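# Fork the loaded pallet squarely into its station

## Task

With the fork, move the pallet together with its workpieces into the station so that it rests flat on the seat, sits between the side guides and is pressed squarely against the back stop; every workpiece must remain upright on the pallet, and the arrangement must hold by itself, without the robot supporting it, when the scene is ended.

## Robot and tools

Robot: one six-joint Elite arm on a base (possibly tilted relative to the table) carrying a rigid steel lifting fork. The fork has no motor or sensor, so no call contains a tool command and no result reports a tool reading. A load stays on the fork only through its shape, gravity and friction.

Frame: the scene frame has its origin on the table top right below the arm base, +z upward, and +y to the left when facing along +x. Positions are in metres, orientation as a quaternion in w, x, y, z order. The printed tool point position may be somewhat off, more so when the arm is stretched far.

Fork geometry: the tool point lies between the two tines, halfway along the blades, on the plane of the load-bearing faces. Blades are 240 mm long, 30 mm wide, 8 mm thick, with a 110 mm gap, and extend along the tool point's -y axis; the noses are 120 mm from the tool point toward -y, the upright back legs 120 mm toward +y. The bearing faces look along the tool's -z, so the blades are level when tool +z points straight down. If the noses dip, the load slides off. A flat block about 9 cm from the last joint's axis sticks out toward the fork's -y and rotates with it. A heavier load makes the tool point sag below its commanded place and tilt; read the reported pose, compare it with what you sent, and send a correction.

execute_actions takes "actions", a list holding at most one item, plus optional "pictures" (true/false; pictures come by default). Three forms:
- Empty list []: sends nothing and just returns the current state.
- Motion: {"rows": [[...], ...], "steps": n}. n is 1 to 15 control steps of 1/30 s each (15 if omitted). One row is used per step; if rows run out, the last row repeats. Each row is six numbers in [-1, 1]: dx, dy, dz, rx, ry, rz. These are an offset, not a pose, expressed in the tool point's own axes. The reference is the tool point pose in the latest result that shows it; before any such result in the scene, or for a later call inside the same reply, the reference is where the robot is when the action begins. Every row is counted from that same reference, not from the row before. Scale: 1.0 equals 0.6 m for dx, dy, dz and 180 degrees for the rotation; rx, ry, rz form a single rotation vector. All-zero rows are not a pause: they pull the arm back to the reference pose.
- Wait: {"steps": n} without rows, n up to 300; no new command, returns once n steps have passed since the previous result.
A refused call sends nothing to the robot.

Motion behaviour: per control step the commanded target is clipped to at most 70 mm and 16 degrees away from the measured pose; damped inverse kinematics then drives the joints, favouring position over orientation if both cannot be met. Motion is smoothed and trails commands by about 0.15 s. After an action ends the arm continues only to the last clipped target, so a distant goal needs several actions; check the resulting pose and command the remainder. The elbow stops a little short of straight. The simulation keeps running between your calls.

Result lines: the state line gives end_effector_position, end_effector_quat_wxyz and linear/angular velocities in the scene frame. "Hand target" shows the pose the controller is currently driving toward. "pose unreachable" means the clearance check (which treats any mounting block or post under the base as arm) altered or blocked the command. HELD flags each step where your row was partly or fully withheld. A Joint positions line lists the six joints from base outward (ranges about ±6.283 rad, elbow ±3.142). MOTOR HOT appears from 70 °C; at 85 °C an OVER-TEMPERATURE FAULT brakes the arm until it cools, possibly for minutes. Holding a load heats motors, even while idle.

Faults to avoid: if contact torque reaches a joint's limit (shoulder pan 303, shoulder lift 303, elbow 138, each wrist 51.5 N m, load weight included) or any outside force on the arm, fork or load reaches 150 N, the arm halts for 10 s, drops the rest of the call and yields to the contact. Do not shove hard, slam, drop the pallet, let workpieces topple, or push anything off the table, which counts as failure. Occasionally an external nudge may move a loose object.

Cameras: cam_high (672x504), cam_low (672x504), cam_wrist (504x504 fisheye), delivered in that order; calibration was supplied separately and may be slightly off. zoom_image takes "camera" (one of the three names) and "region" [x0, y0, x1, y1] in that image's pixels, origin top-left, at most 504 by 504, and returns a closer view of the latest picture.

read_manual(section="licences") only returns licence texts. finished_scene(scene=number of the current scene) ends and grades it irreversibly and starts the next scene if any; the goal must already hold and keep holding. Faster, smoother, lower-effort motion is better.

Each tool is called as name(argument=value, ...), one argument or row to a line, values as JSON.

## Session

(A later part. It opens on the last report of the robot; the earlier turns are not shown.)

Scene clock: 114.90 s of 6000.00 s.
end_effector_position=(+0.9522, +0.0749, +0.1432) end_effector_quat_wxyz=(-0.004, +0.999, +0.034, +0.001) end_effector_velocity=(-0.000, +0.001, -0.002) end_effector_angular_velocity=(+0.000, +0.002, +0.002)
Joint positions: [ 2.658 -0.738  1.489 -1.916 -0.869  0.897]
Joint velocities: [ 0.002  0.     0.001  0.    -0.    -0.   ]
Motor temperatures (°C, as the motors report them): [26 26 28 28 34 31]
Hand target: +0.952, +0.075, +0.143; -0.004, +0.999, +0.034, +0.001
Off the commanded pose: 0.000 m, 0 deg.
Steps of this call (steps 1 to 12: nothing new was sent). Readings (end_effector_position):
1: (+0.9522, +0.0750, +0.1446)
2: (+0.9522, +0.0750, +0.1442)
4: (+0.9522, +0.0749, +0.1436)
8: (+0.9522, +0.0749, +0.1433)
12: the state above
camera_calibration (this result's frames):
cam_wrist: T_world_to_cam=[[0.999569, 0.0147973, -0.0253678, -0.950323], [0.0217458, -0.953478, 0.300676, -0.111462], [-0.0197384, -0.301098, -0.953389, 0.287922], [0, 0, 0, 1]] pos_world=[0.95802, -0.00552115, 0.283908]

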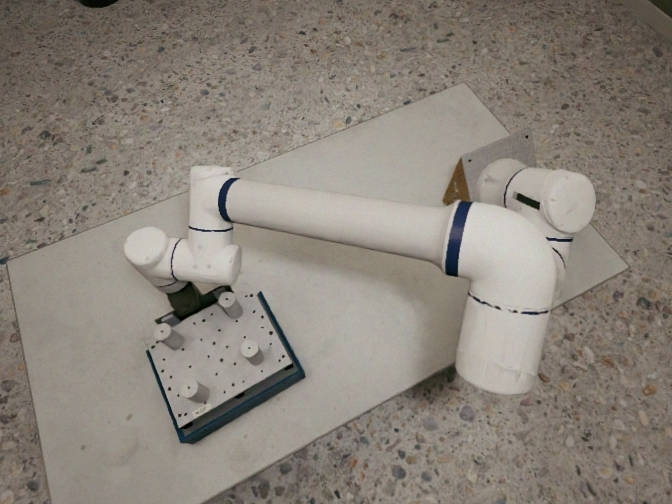

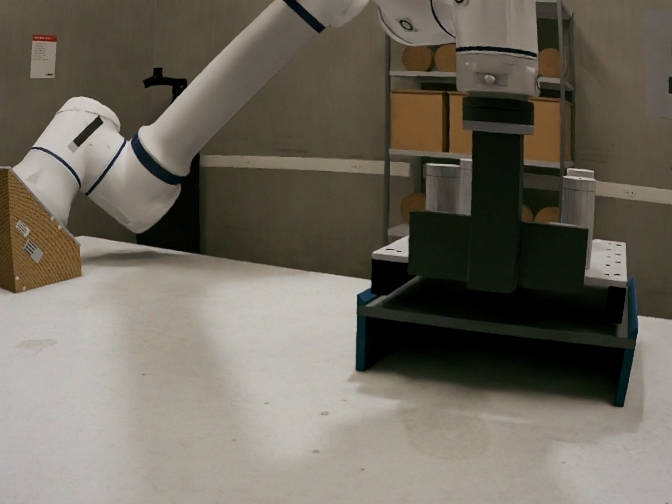

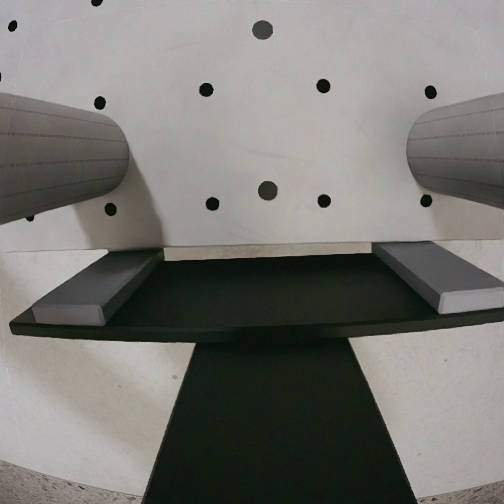

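execute_actions(
  actions=[
    {"rows":[[0,0,0.002,0,0,0],[0,0,0.004,0,0,0],[0,0,0.006,0,0,0],[0,0,0.008,0,0,0],[0,0,0.01,-0.001,0,0],[0,0,0.012,-0.001,0,0],[0,0,0.014,-0.001,0,0],[0,0,0.016,-0.002,0,0],[0,0,0.018,-0.002,0,0],[0,0,0.02,-0.002,0,0],[0,0,0.022,-0.002,0,0],[0,0,0.024,-0.002,0,0],[0,0,0.026,-0.002,0,0],[0,0,0.028,-0.002,0,0],[0,0,0.03,-0.002,0,0]]},
  ],
  pictures=false,
)

execute_actions(
  actions=[
    {"rows":[[0,0,0.008,0,0,0],[0,0,0.01,0,0,0],[0,0,0.012,0,0,0],[0,0,0.014,0,0,0],[0,0,0.016,0,0,0],[0,0,0.018,0,0,0],[0,0,0.02,0,0,0],[0,0,0.022,0,0,0],[0,0,0.024,0,0,0],[0,0,0.026,0,0,0]]},
  ],
)

zoom_image(
  camera="cam_high",
  region=[110, 260, 330, 460],
)

Scene clock: 128.67 s of 6000.00 s.
end_effector_position=(+0.9521, +0.0750, +0.1290) end_effector_quat_wxyz=(-0.001, +0.999, +0.034, +0.001) end_effector_velocity=(-0.001, -0.000, -0.036) end_effector_angular_velocity=(-0.005, +0.002, -0.001)
Joint positions: [ 2.668 -0.732  1.498 -1.944 -0.871  0.912]
Joint velocities: [ 0.024  0.021  0.02  -0.061  0.004  0.031]
Motor temperatures (°C, as the motors report them): [26 26 28 28 34 31]
Hand target: +0.952, +0.075, +0.125; -0.001, +0.999, +0.034, +0.001
Off the commanded pose: 0.004 m, 0 deg.
Steps of this call (steps 1 to 90: nothing new was sent; then 10.27 s passed at rest; steps 91 to 105: all 15 steps of this action). Readings (end_effector_position):
91: (+0.9522, +0.0749, +0.1432)
92: (+0.9522, +0.0749, +0.1429)
94: (+0.9522, +0.0750, +0.1414)
98: (+0.9522, +0.0751, +0.1373)
105: the state above

Scene clock: 129.17 s of 6000.00 s.
end_effector_position=(+0.9522, +0.0750, +0.1140) end_effector_quat_wxyz=(-0.001, +0.999, +0.034, +0.001) end_effector_velocity=(+0.001, -0.000, -0.006) end_effector_angular_velocity=(-0.001, -0.001, +0.000)
Joint positions: [ 2.678 -0.722  1.506 -1.969 -0.867  0.924]
Joint velocities: [ 0.004  0.004  0.002 -0.012  0.001  0.006]
Motor temperatures (°C, as the motors report them): [26 26 28 28 34 31]
Hand target: +0.952, +0.075, +0.113; -0.001, +0.999, +0.034, +0.001
Off the commanded pose: 0.001 m, 0 deg.
Steps of this call (steps 1 to 15: all 15 steps of this action). Readings (end_effector_position):
1: (+0.9521, +0.0750, +0.1278)
2: (+0.9521, +0.0750, +0.1267)
4: (+0.9525, +0.0751, +0.1249)
8: (+0.9522, +0.0750, +0.1199)
15: the state above
camera_calibration (this result's frames):
cam_wrist: T_world_to_cam=[[0.999571, 0.0146643, -0.0253409, -0.951037], [0.0217346, -0.951569, 0.306666, -0.103473], [-0.0196166, -0.307085, -0.95148, 0.26024], [0, 0, 0, 1]] pos_world=[0.957983, -0.00459959, 0.255244]

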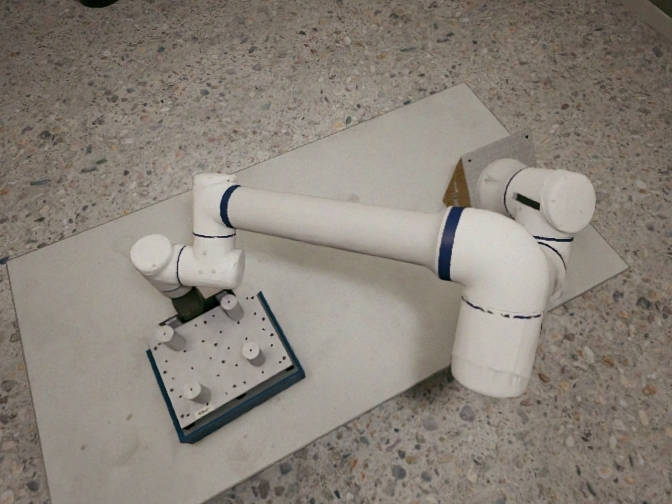

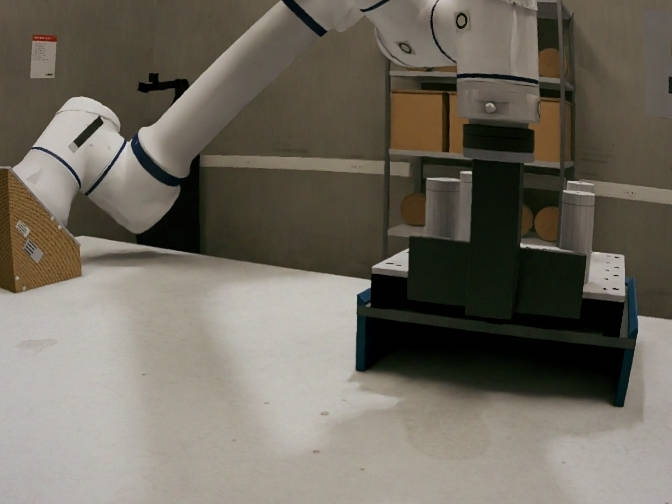

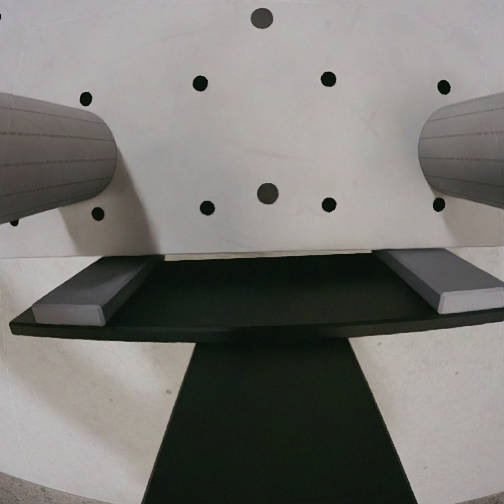

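Region (110, 260, 330, 460) of cam_high's 672x504 image, scaled by 2.291, with more detail than that image has; it fills the top 458 rows of this view, and the rest is white.

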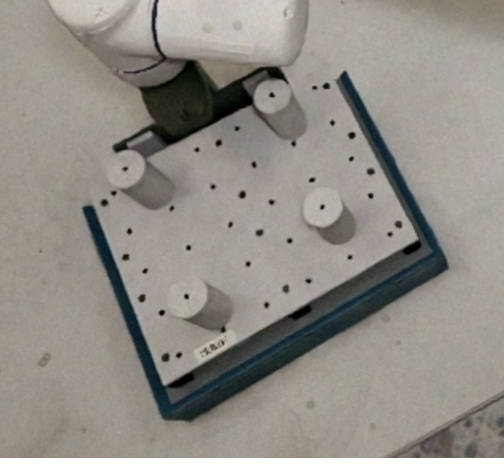

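execute_actions(
  actions=[
    {"rows":[[0,-0.001,-0.002,0,0,0],[0,-0.002,-0.004,0,0,0],[0,-0.004,-0.004,0,0,0],[0,-0.006,-0.004,0,0,0],[0,-0.008,-0.004,0,0,0],[0,-0.01,-0.004,0,0,0],[0,-0.012,-0.004,0,0,0],[0,-0.014,-0.004,0,0,0],[0,-0.015,-0.004,0,0,0]]},
  ],
  pictures=false,
)

execute_actions(
  actions=[
    {"steps":10},
  ],
)

zoom_image(
  camera="cam_high",
  region=[230, 340, 320, 420],
)

zoom_image(
  camera="cam_high",
  region=[160, 380, 250, 460],
)

Scene clock: 136.83 s of 6000.00 s.
end_effector_position=(+0.9515, +0.0836, +0.1164) end_effector_quat_wxyz=(-0.001, +0.999, +0.034, +0.001) end_effector_velocity=(-0.001, +0.004, -0.000) end_effector_angular_velocity=(+0.001, +0.002, -0.001)
Joint positions: [ 2.681 -0.733  1.51  -1.965 -0.865  0.929]
Joint velocities: [ 0.002 -0.004  0.004  0.001  0.001  0.002]
Motor temperatures (°C, as the motors report them): [26 26 28 28 34 31]
Hand target: +0.952, +0.084, +0.116; -0.001, +0.999, +0.034, +0.001
Off the commanded pose: 0.000 m, 0 deg.
Steps of this call (steps 1 to 90: nothing new was sent; then 4.17 s passed at rest; steps 91 to 105: all 15 steps of this action). Readings (end_effector_position):
91: (+0.9522, +0.0750, +0.1134)
92: (+0.9521, +0.0751, +0.1135)
94: (+0.9520, +0.0760, +0.1148)
98: (+0.9518, +0.0795, +0.1162)
105: the state above

Scene clock: 137.17 s of 6000.00 s.
end_effector_position=(+0.9515, +0.0839, +0.1164) end_effector_quat_wxyz=(-0.001, +0.999, +0.034, +0.001) end_effector_velocity=(+0.000, -0.001, +0.001) end_effector_angular_velocity=(-0.000, -0.001, -0.000)
Joint positions: [ 2.682 -0.733  1.511 -1.965 -0.865  0.929]
Joint velocities: [-0.001 -0.    -0.    -0.001  0.     0.   ]
Motor temperatures (°C, as the motors report them): [26 26 28 28 34 31]
Hand target: +0.952, +0.084, +0.116; -0.001, +0.999, +0.034, +0.001
Off the commanded pose: 0.000 m, 0 deg.
Steps of this call (steps 1 to 10: nothing new was sent). Readings (end_effector_position):
1: (+0.9515, +0.0837, +0.1164)
2: (+0.9515, +0.0838, +0.1164)
4: (+0.9515, +0.0838, +0.1164)
8: (+0.9515, +0.0839, +0.1164)
10: the state above
camera_calibration (this result's frames):
cam_wrist: T_world_to_cam=[[0.999571, 0.0146531, -0.0253546, -0.950477], [0.0217283, -0.951566, 0.306675, -0.0956713], [-0.0196328, -0.307095, -0.951476, 0.265282], [0, 0, 0, 1]] pos_world=[0.957356, 0.00435648, 0.257651]

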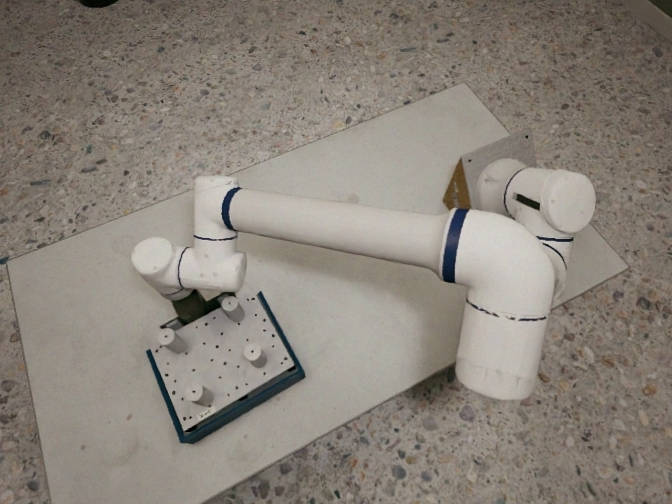

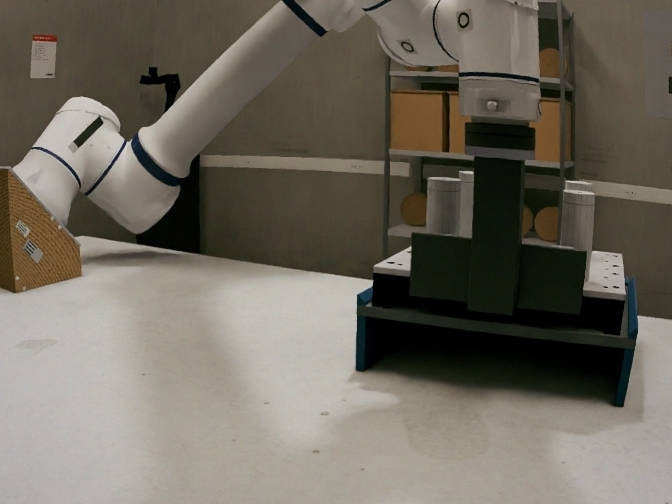

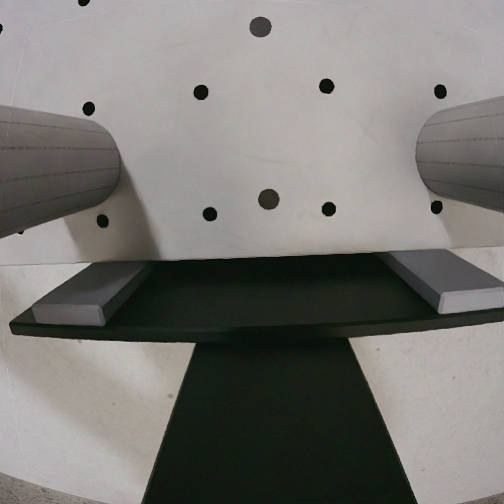

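Region (230, 340, 320, 420) of cam_high's 672x504 image, scaled by 5.600, with more detail than that image has.

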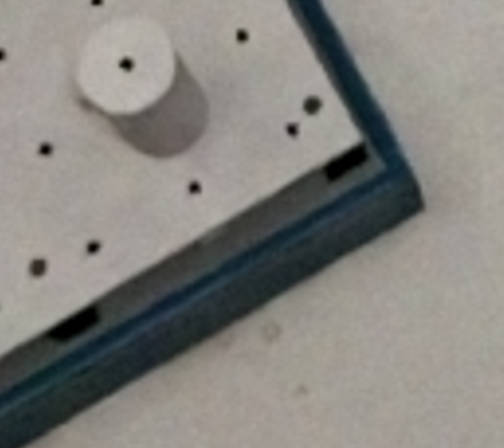

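Region (160, 380, 250, 460) of cam_high's 672x504 image, scaled by 5.600, with more detail than that image has.

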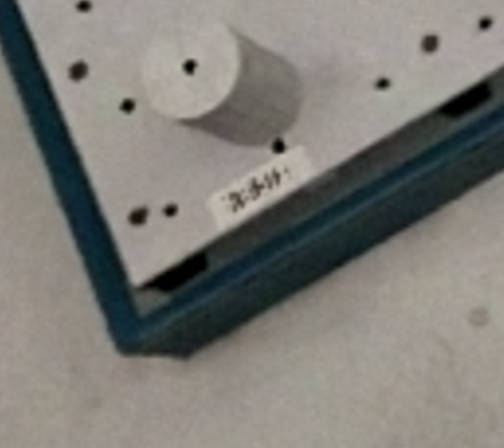

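execute_actions(
  actions=[
    {"rows":[[0,-0.001,0,0,0,0.001],[0,-0.002,0,0,0,0.002],[0,-0.003,0,0,0,0.003],[0,-0.004,0,0,0,0.003],[0,-0.005,0,0,0,0.003]]},
  ],
)

zoom_image(
  camera="cam_high",
  region=[230, 340, 320, 420],
)

zoom_image(
  camera="cam_high",
  region=[160, 380, 250, 460],
)

Scene clock: 144.87 s of 6000.00 s.
end_effector_position=(+0.9513, +0.0869, +0.1164) end_effector_quat_wxyz=(-0.001, +1.000, +0.030, +0.001) end_effector_velocity=(-0.000, +0.001, -0.000) end_effector_angular_velocity=(-0.000, +0.000, -0.001)
Joint positions: [ 2.683 -0.738  1.516 -1.967 -0.865  0.94 ]
Joint velocities: [ 0.001 -0.001  0.001 -0.     0.     0.002]
Motor temperatures (°C, as the motors report them): [26 26 28 28 34 31]
Hand target: +0.951, +0.087, +0.116; -0.001, +1.000, +0.030, +0.001
Off the commanded pose: 0.000 m, 0 deg.
Steps of this call (steps 1 to 90: nothing new was sent; then 4.20 s passed at rest; steps 91 to 105: all 15 steps of this action). Readings (end_effector_position):
91: (+0.9515, +0.0840, +0.1165)
92: (+0.9515, +0.0841, +0.1165)
94: (+0.9515, +0.0849, +0.1165)
98: (+0.9514, +0.0864, +0.1164)
105: the state above
camera_calibration (this result's frames):
cam_wrist: T_world_to_cam=[[0.999664, 0.00530039, -0.025379, -0.949589], [0.0128319, -0.951729, 0.306671, -0.0843875], [-0.0225284, -0.306894, -0.951477, 0.268926], [0, 0, 0, 1]] pos_world=[0.956411, 0.00725098, 0.257657]

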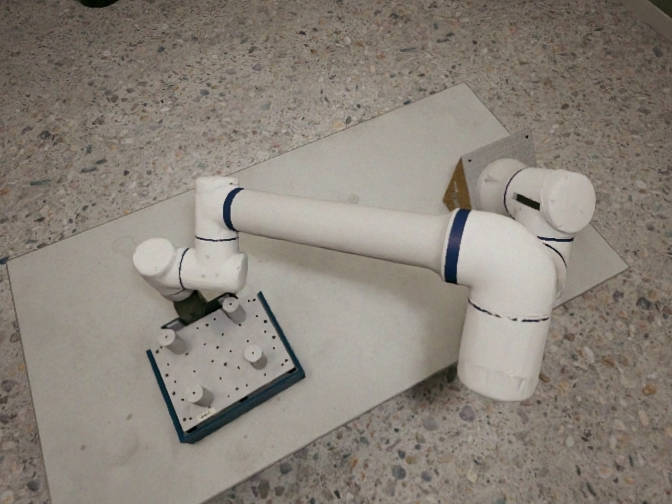

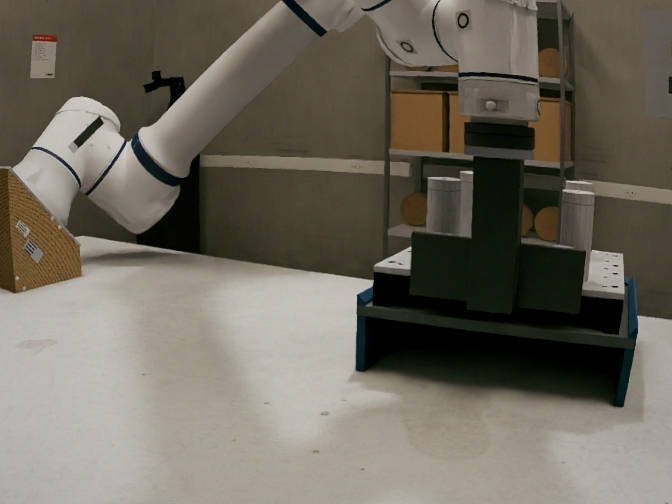

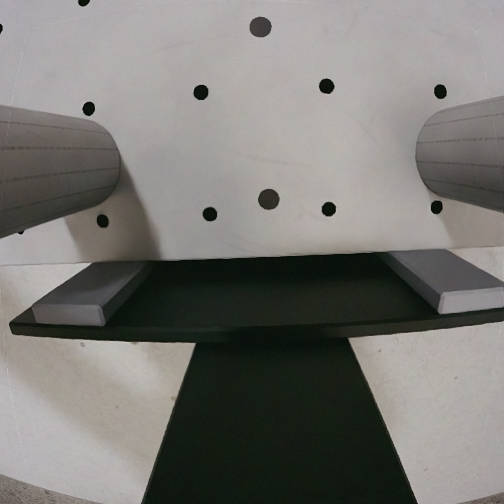

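Region (230, 340, 320, 420) of cam_high's 672x504 image, scaled by 5.600, with more detail than that image has.

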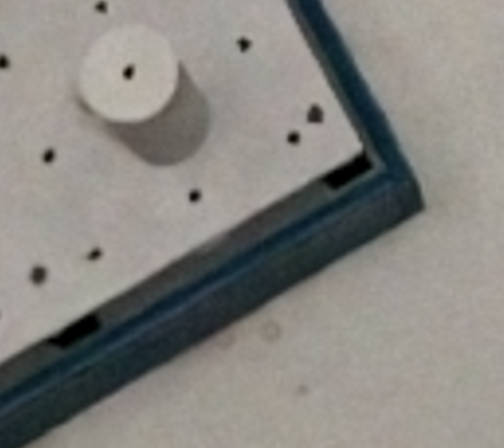

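Region (160, 380, 250, 460) of cam_high's 672x504 image, scaled by 5.600, with more detail than that image has.

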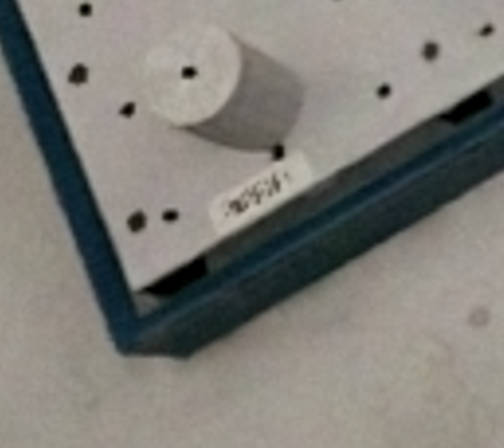

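execute_actions(
  actions=[
    {"rows":[[0,-0.0009,0,0,0,0]],"steps":12},
  ],
  pictures=false,
)

execute_actions(
  actions=[
    {"rows":[[0,-0.0009,0,0,0,0]],"steps":12},
  ],
  pictures=false,
)

execute_actions(
  actions=[
    {"rows":[[0,-0.0009,0,0,0,0]],"steps":12},
  ],
  pictures=false,
)

Scene clock: 152.53 s of 6000.00 s.
end_effector_position=(+0.9513, +0.0874, +0.1164) end_effector_quat_wxyz=(-0.001, +1.000, +0.030, +0.001) end_effector_velocity=(+0.000, -0.001, +0.001) end_effector_angular_velocity=(+0.000, -0.000, -0.001)
Joint positions: [ 2.683 -0.738  1.516 -1.967 -0.865  0.94 ]
Joint velocities: [-0.001 -0.    -0.     0.001 -0.    -0.   ]
Motor temperatures (°C, as the motors report them): [26 26 28 28 34 31]
Hand target: +0.951, +0.087, +0.116; -0.001, +1.000, +0.030, +0.001
Off the commanded pose: 0.000 m, 0 deg.
Steps of this call (steps 1 to 90: nothing new was sent; then 4.27 s passed at rest; steps 91 to 102: all 12 steps of this action). Readings (end_effector_position):
91: (+0.9513, +0.0869, +0.1164)
92: (+0.9513, +0.0870, +0.1164)
94: (+0.9513, +0.0873, +0.1164)
98: (+0.9513, +0.0874, +0.1164)
102: the state above

Scene clock: 152.93 s of 6000.00 s.
end_effector_position=(+0.9513, +0.0879, +0.1164) end_effector_quat_wxyz=(-0.001, +1.000, +0.030, +0.001) end_effector_velocity=(+0.000, +0.001, +0.000) end_effector_angular_velocity=(+0.000, -0.000, +0.001)
Joint positions: [ 2.684 -0.739  1.516 -1.967 -0.865  0.941]
Joint velocities: [ 0.    -0.    -0.001  0.     0.    -0.   ]
Motor temperatures (°C, as the motors report them): [26 26 28 28 34 31]
Hand target: +0.951, +0.088, +0.116; -0.001, +1.000, +0.030, +0.001
Off the commanded pose: 0.000 m, 0 deg.
Steps of this call (steps 1 to 12: all 12 steps of this action). Readings (end_effector_position):
1: (+0.9513, +0.0874, +0.1164)
2: (+0.9513, +0.0875, +0.1164)
4: (+0.9513, +0.0878, +0.1164)
8: (+0.9513, +0.0879, +0.1164)
12: the state above

Scene clock: 153.33 s of 6000.00 s.
end_effector_position=(+0.9512, +0.0885, +0.1164) end_effector_quat_wxyz=(-0.001, +1.000, +0.030, +0.001) end_effector_velocity=(+0.001, -0.001, +0.002) end_effector_angular_velocity=(-0.001, -0.003, +0.001)
Joint positions: [ 2.684 -0.739  1.517 -1.967 -0.864  0.941]
Joint velocities: [-0.001 -0.    -0.001 -0.001  0.    -0.001]
Motor temperatures (°C, as the motors report them): [26 26 28 28 34 31]
Hand target: +0.951, +0.088, +0.116; -0.001, +1.000, +0.030, +0.001
Off the commanded pose: 0.000 m, 0 deg.
Steps of this call (steps 1 to 12: all 12 steps of this action). Readings (end_effector_position):
1: (+0.9513, +0.0879, +0.1164)
2: (+0.9513, +0.0881, +0.1164)
4: (+0.9512, +0.0883, +0.1164)
8: (+0.9512, +0.0884, +0.1164)
12: the state above

execute_actions(
  actions=[
    {"rows":[[0,-0.0009,0,0,0,0]],"steps":12},
  ],
  pictures=false,
)

execute_actions(
  actions=[
    {"rows":[[0,-0.0007,0,0,0,0]],"steps":12},
  ],
)

zoom_image(
  camera="cam_high",
  region=[230, 340, 320, 420],
)

zoom_image(
  camera="cam_high",
  region=[160, 380, 250, 460],
)

Scene clock: 159.10 s of 6000.00 s.
end_effector_position=(+0.9512, +0.0890, +0.1164) end_effector_quat_wxyz=(-0.001, +1.000, +0.030, +0.001) end_effector_velocity=(-0.000, +0.001, -0.001) end_effector_angular_velocity=(-0.000, +0.001, +0.001)
Joint positions: [ 2.684 -0.74   1.517 -1.967 -0.864  0.941]
Joint velocities: [ 0.002 -0.     0.    -0.     0.     0.001]
Motor temperatures (°C, as the motors report them): [26 26 28 28 34 31]
Hand target: +0.951, +0.089, +0.116; -0.001, +1.000, +0.030, +0.001
Off the commanded pose: 0.000 m, 0 deg.
Steps of this call (steps 1 to 90: nothing new was sent; then 2.37 s passed at rest; steps 91 to 102: all 12 steps of this action). Readings (end_effector_position):
91: (+0.9512, +0.0885, +0.1164)
92: (+0.9512, +0.0886, +0.1164)
94: (+0.9512, +0.0888, +0.1165)
98: (+0.9512, +0.0890, +0.1164)
102: the state above

Scene clock: 159.50 s of 6000.00 s.
end_effector_position=(+0.9512, +0.0894, +0.1164) end_effector_quat_wxyz=(-0.001, +1.000, +0.030, +0.001) end_effector_velocity=(+0.000, +0.000, +0.000) end_effector_angular_velocity=(-0.000, -0.001, +0.001)
Joint positions: [ 2.684 -0.74   1.517 -1.967 -0.864  0.942]
Joint velocities: [ 0.    -0.    -0.001 -0.001  0.    -0.   ]
Motor temperatures (°C, as the motors report them): [26 26 28 28 34 31]
Hand target: +0.951, +0.089, +0.116; -0.001, +1.000, +0.030, +0.001
Off the commanded pose: 0.000 m, 0 deg.
Steps of this call (steps 1 to 12: all 12 steps of this action). Readings (end_effector_position):
1: (+0.9512, +0.0890, +0.1164)
2: (+0.9512, +0.0891, +0.1164)
4: (+0.9512, +0.0892, +0.1164)
8: (+0.9512, +0.0893, +0.1164)
12: the state above
camera_calibration (this result's frames):
cam_wrist: T_world_to_cam=[[0.999664, 0.00523226, -0.0253985, -0.949437], [0.0127737, -0.95172, 0.306701, -0.081973], [-0.0225676, -0.306922, -0.951467, 0.269723], [0, 0, 0, 1]] pos_world=[0.956252, 0.00973617, 0.257659]

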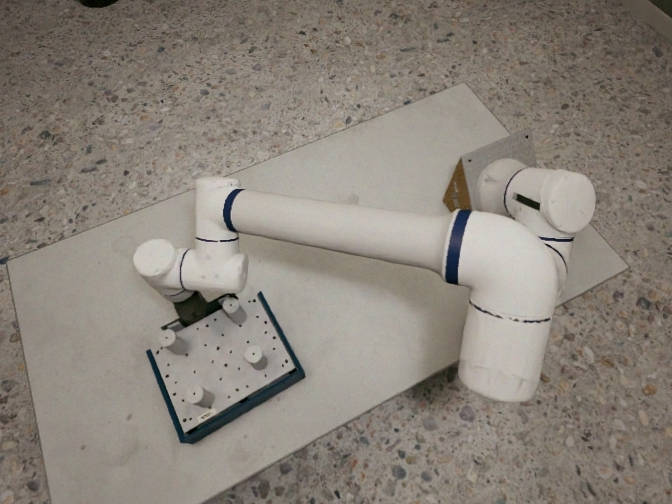

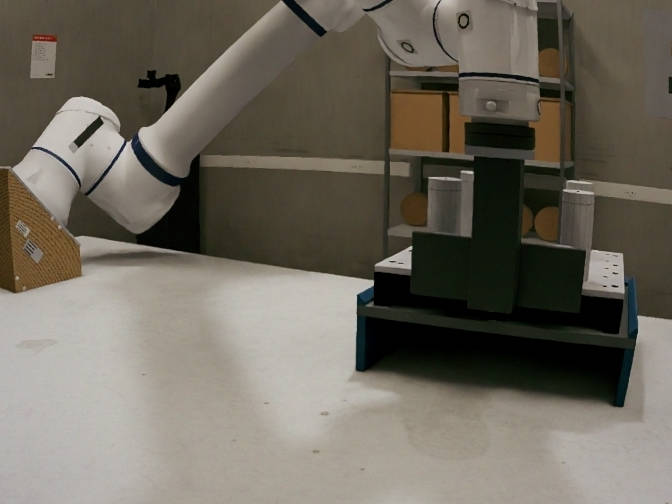

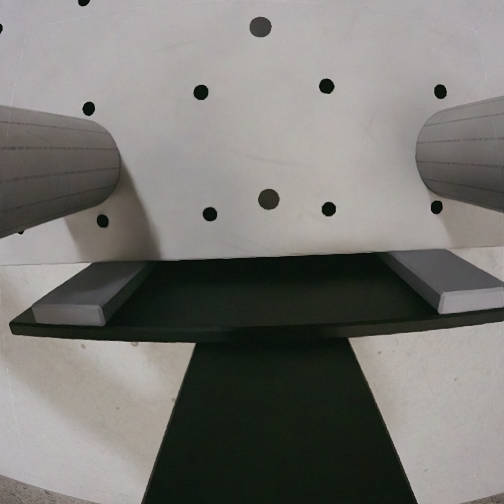

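Region (230, 340, 320, 420) of cam_high's 672x504 image, scaled by 5.600, with more detail than that image has.

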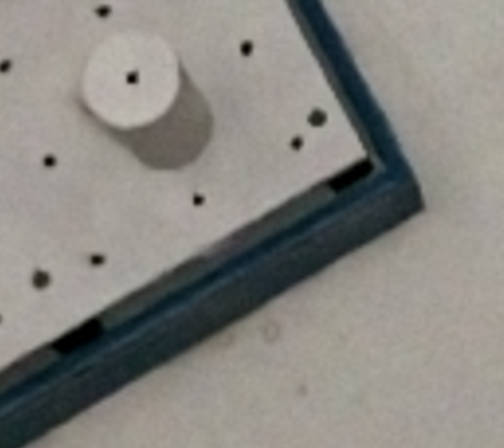

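Region (160, 380, 250, 460) of cam_high's 672x504 image, scaled by 5.600, with more detail than that image has.

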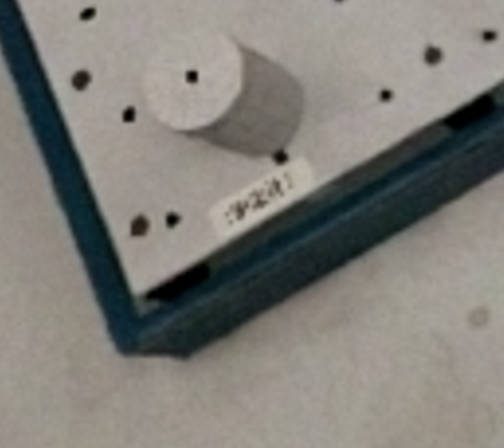

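execute_actions(
  actions=[
    {"rows":[[0,-0.0007,0,0,0,0]],"steps":12},
  ],
  pictures=false,
)

execute_actions(
  actions=[
    {"rows":[[0,-0.0007,0,0,0,0]],"steps":12},
  ],
  pictures=false,
)

execute_actions(
  actions=[
    {"rows":[[0,-0.0007,0,0,0,0]],"steps":12},
  ],
  pictures=false,
)

Scene clock: 167.93 s of 6000.00 s.
end_effector_position=(+0.9511, +0.0897, +0.1165) end_effector_quat_wxyz=(-0.001, +1.000, +0.030, +0.001) end_effector_velocity=(+0.000, -0.001, +0.002) end_effector_angular_velocity=(-0.000, -0.001, -0.002)
Joint positions: [ 2.685 -0.741  1.518 -1.967 -0.864  0.942]
Joint velocities: [-0.002 -0.    -0.     0.    -0.     0.001]
Motor temperatures (°C, as the motors report them): [26 26 28 28 34 31]
Hand target: +0.951, +0.090, +0.116; -0.001, +1.000, +0.030, +0.001
Off the commanded pose: 0.000 m, 0 deg.
Steps of this call (steps 1 to 90: nothing new was sent; then 5.03 s passed at rest; steps 91 to 102: all 12 steps of this action). Readings (end_effector_position):
91: (+0.9512, +0.0894, +0.1164)
92: (+0.9512, +0.0895, +0.1165)
94: (+0.9512, +0.0896, +0.1165)
98: (+0.9511, +0.0897, +0.1165)
102: the state above

Scene clock: 168.33 s of 6000.00 s.
end_effector_position=(+0.9511, +0.0901, +0.1165) end_effector_quat_wxyz=(-0.001, +1.000, +0.030, +0.000) end_effector_velocity=(+0.000, +0.001, -0.000) end_effector_angular_velocity=(-0.000, +0.001, +0.000)
Joint positions: [ 2.685 -0.741  1.518 -1.967 -0.864  0.942]
Joint velocities: [ 0.001 -0.    -0.     0.001 -0.     0.   ]
Motor temperatures (°C, as the motors report them): [26 26 28 28 34 31]
Hand target: +0.951, +0.090, +0.116; -0.001, +1.000, +0.030, +0.001
Off the commanded pose: 0.000 m, 0 deg.
Steps of this call (steps 1 to 12: all 12 steps of this action). Readings (end_effector_position):
1: (+0.9511, +0.0897, +0.1165)
2: (+0.9511, +0.0898, +0.1165)
4: (+0.9511, +0.0899, +0.1165)
8: (+0.9511, +0.0900, +0.1165)
12: the state above

Scene clock: 168.73 s of 6000.00 s.
end_effector_position=(+0.9510, +0.0904, +0.1165) end_effector_quat_wxyz=(-0.001, +1.000, +0.029, +0.000) end_effector_velocity=(+0.000, +0.000, -0.000) end_effector_angular_velocity=(-0.001, -0.001, +0.001)
Joint positions: [ 2.685 -0.741  1.518 -1.967 -0.864  0.943]
Joint velocities: [ 0.001 -0.    -0.    -0.001  0.     0.   ]
Motor temperatures (°C, as the motors report them): [26 26 28 28 34 31]
Hand target: +0.951, +0.090, +0.116; -0.001, +1.000, +0.030, +0.000
Off the commanded pose: 0.000 m, 0 deg.
Steps of this call (steps 1 to 12: all 12 steps of this action). Readings (end_effector_position):
1: (+0.9511, +0.0901, +0.1165)
2: (+0.9511, +0.0901, +0.1165)
4: (+0.9510, +0.0902, +0.1165)
8: (+0.9510, +0.0903, +0.1165)
12: the state above

Lag and yaw deflection indicate contact. Retreat.

execute_actions(
  actions=[
    {"rows":[[0,0.01,0,0,0,0],[0,0.025,0,0,0,0],[0,0.045,0,0,0,0],[0,0.07,0,0,0,0],[0,0.095,0,0,0,0],[0,0.12,0,0,0,0],[0,0.145,0,0,0,0],[0,0.17,0,0,0,0],[0,0.195,0,0,0,0],[0,0.22,0,0,0,0],[0,0.245,0,0,0,0],[0,0.27,0,0,0,0],[0,0.295,0,0,0,0],[0,0.32,0,0,0,0],[0,0.345,0,0,0,0]]},
  ],
  pictures=false,
)

execute_actions(
  actions=[
    {"rows":[[0,0.2,0,0,0,0]]},
  ],
)

zoom_image(
  camera="cam_high",
  region=[110, 260, 330, 460],
)

Scene clock: 177.43 s of 6000.00 s.
end_effector_position=(+0.9570, -0.0658, +0.1168) end_effector_quat_wxyz=(-0.001, +1.000, +0.029, +0.002) end_effector_velocity=(+0.020, -0.435, -0.000) end_effector_angular_velocity=(-0.001, -0.004, -0.002)
Joint positions: [ 2.588 -0.573  1.401 -1.949 -0.903  0.831]
Joint velocities: [-0.253  0.502 -0.428  0.101 -0.108 -0.286]
Motor temperatures (°C, as the motors report them): [26 26 28 28 34 31]
Hand target: +0.958, -0.113, +0.117; -0.001, +1.000, +0.029, +0.002
Off the commanded pose: 0.051 m, 0 deg.
Steps of this call (steps 1 to 90: nothing new was sent; then 5.20 s passed at rest; steps 91 to 105: all 15 steps of this action). Readings (end_effector_position):
91: (+0.9510, +0.0905, +0.1164)
92: (+0.9511, +0.0893, +0.1165)
94: (+0.9522, +0.0801, +0.1168)
98: (+0.9530, +0.0342, +0.1166)
105: the state above

Scene clock: 177.93 s of 6000.00 s.
end_effector_position=(+0.9637, -0.1843, +0.1168) end_effector_quat_wxyz=(-0.001, +1.000, +0.029, +0.002) end_effector_velocity=(+0.003, -0.012, -0.000) end_effector_angular_velocity=(+0.002, +0.003, -0.001)
Joint positions: [ 2.523 -0.429  1.26  -1.907 -0.932  0.758]
Joint velocities: [-0.005  0.02  -0.026  0.013 -0.003 -0.007]
Motor temperatures (°C, as the motors report them): [26 26 28 28 34 31]
Hand target: +0.964, -0.185, +0.117; -0.001, +1.000, +0.029, +0.002
Off the commanded pose: 0.001 m, 0 deg.
Steps of this call (steps 1 to 15: all 15 steps of this action). Readings (end_effector_position):
1: (+0.9576, -0.0807, +0.1168)
2: (+0.9576, -0.0964, +0.1169)
4: (+0.9575, -0.1281, +0.1171)
8: (+0.9604, -0.1714, +0.1170)
15: the state above
camera_calibration (this result's frames):
cam_wrist: T_world_to_cam=[[0.99973, 0.0036761, -0.0229263, -0.961115], [0.0105485, -0.951518, 0.307413, -0.340614], [-0.0206847, -0.307572, -0.9513, 0.184341], [0, 0, 0, 1]] pos_world=[0.968262, -0.263869, 0.258038]

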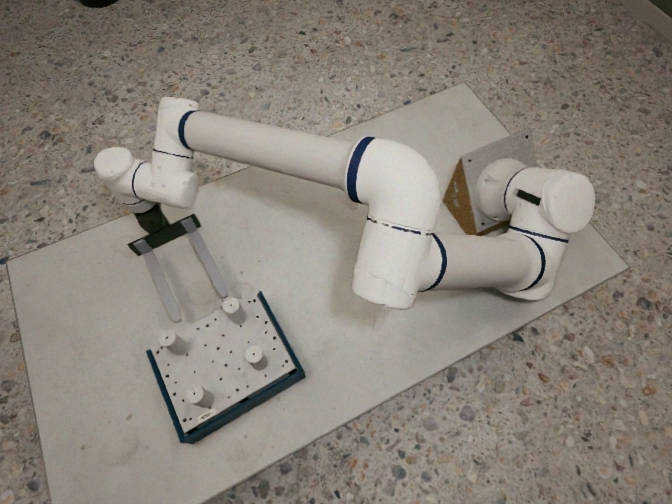

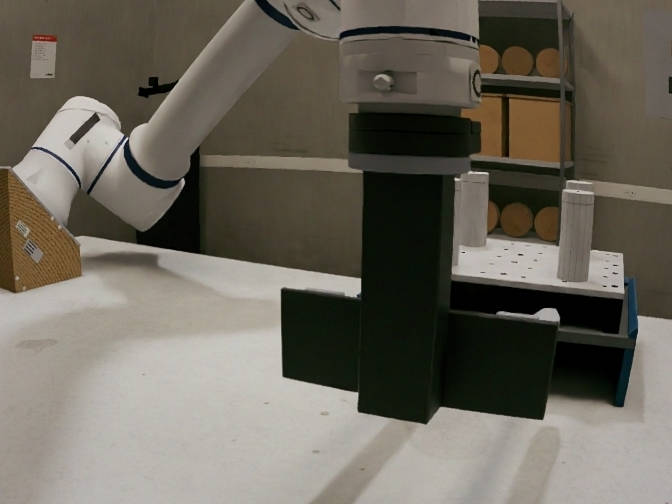

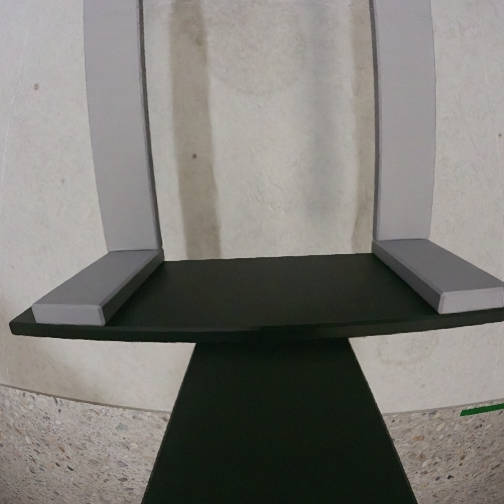

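Region (110, 260, 330, 460) of cam_high's 672x504 image, scaled by 2.291, with more detail than that image has; it fills the top 458 rows of this view, and the rest is white.

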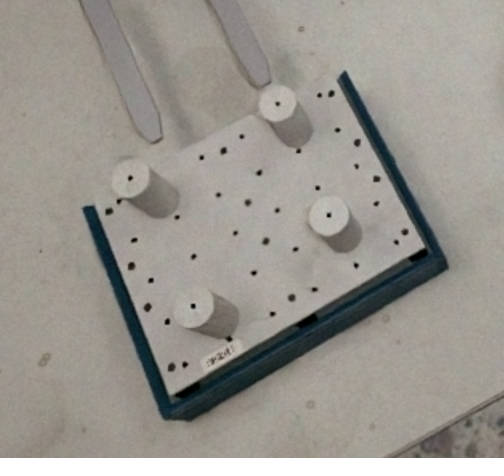

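finished_scene(
  scene=2,
)

The scene is finished: the task was done.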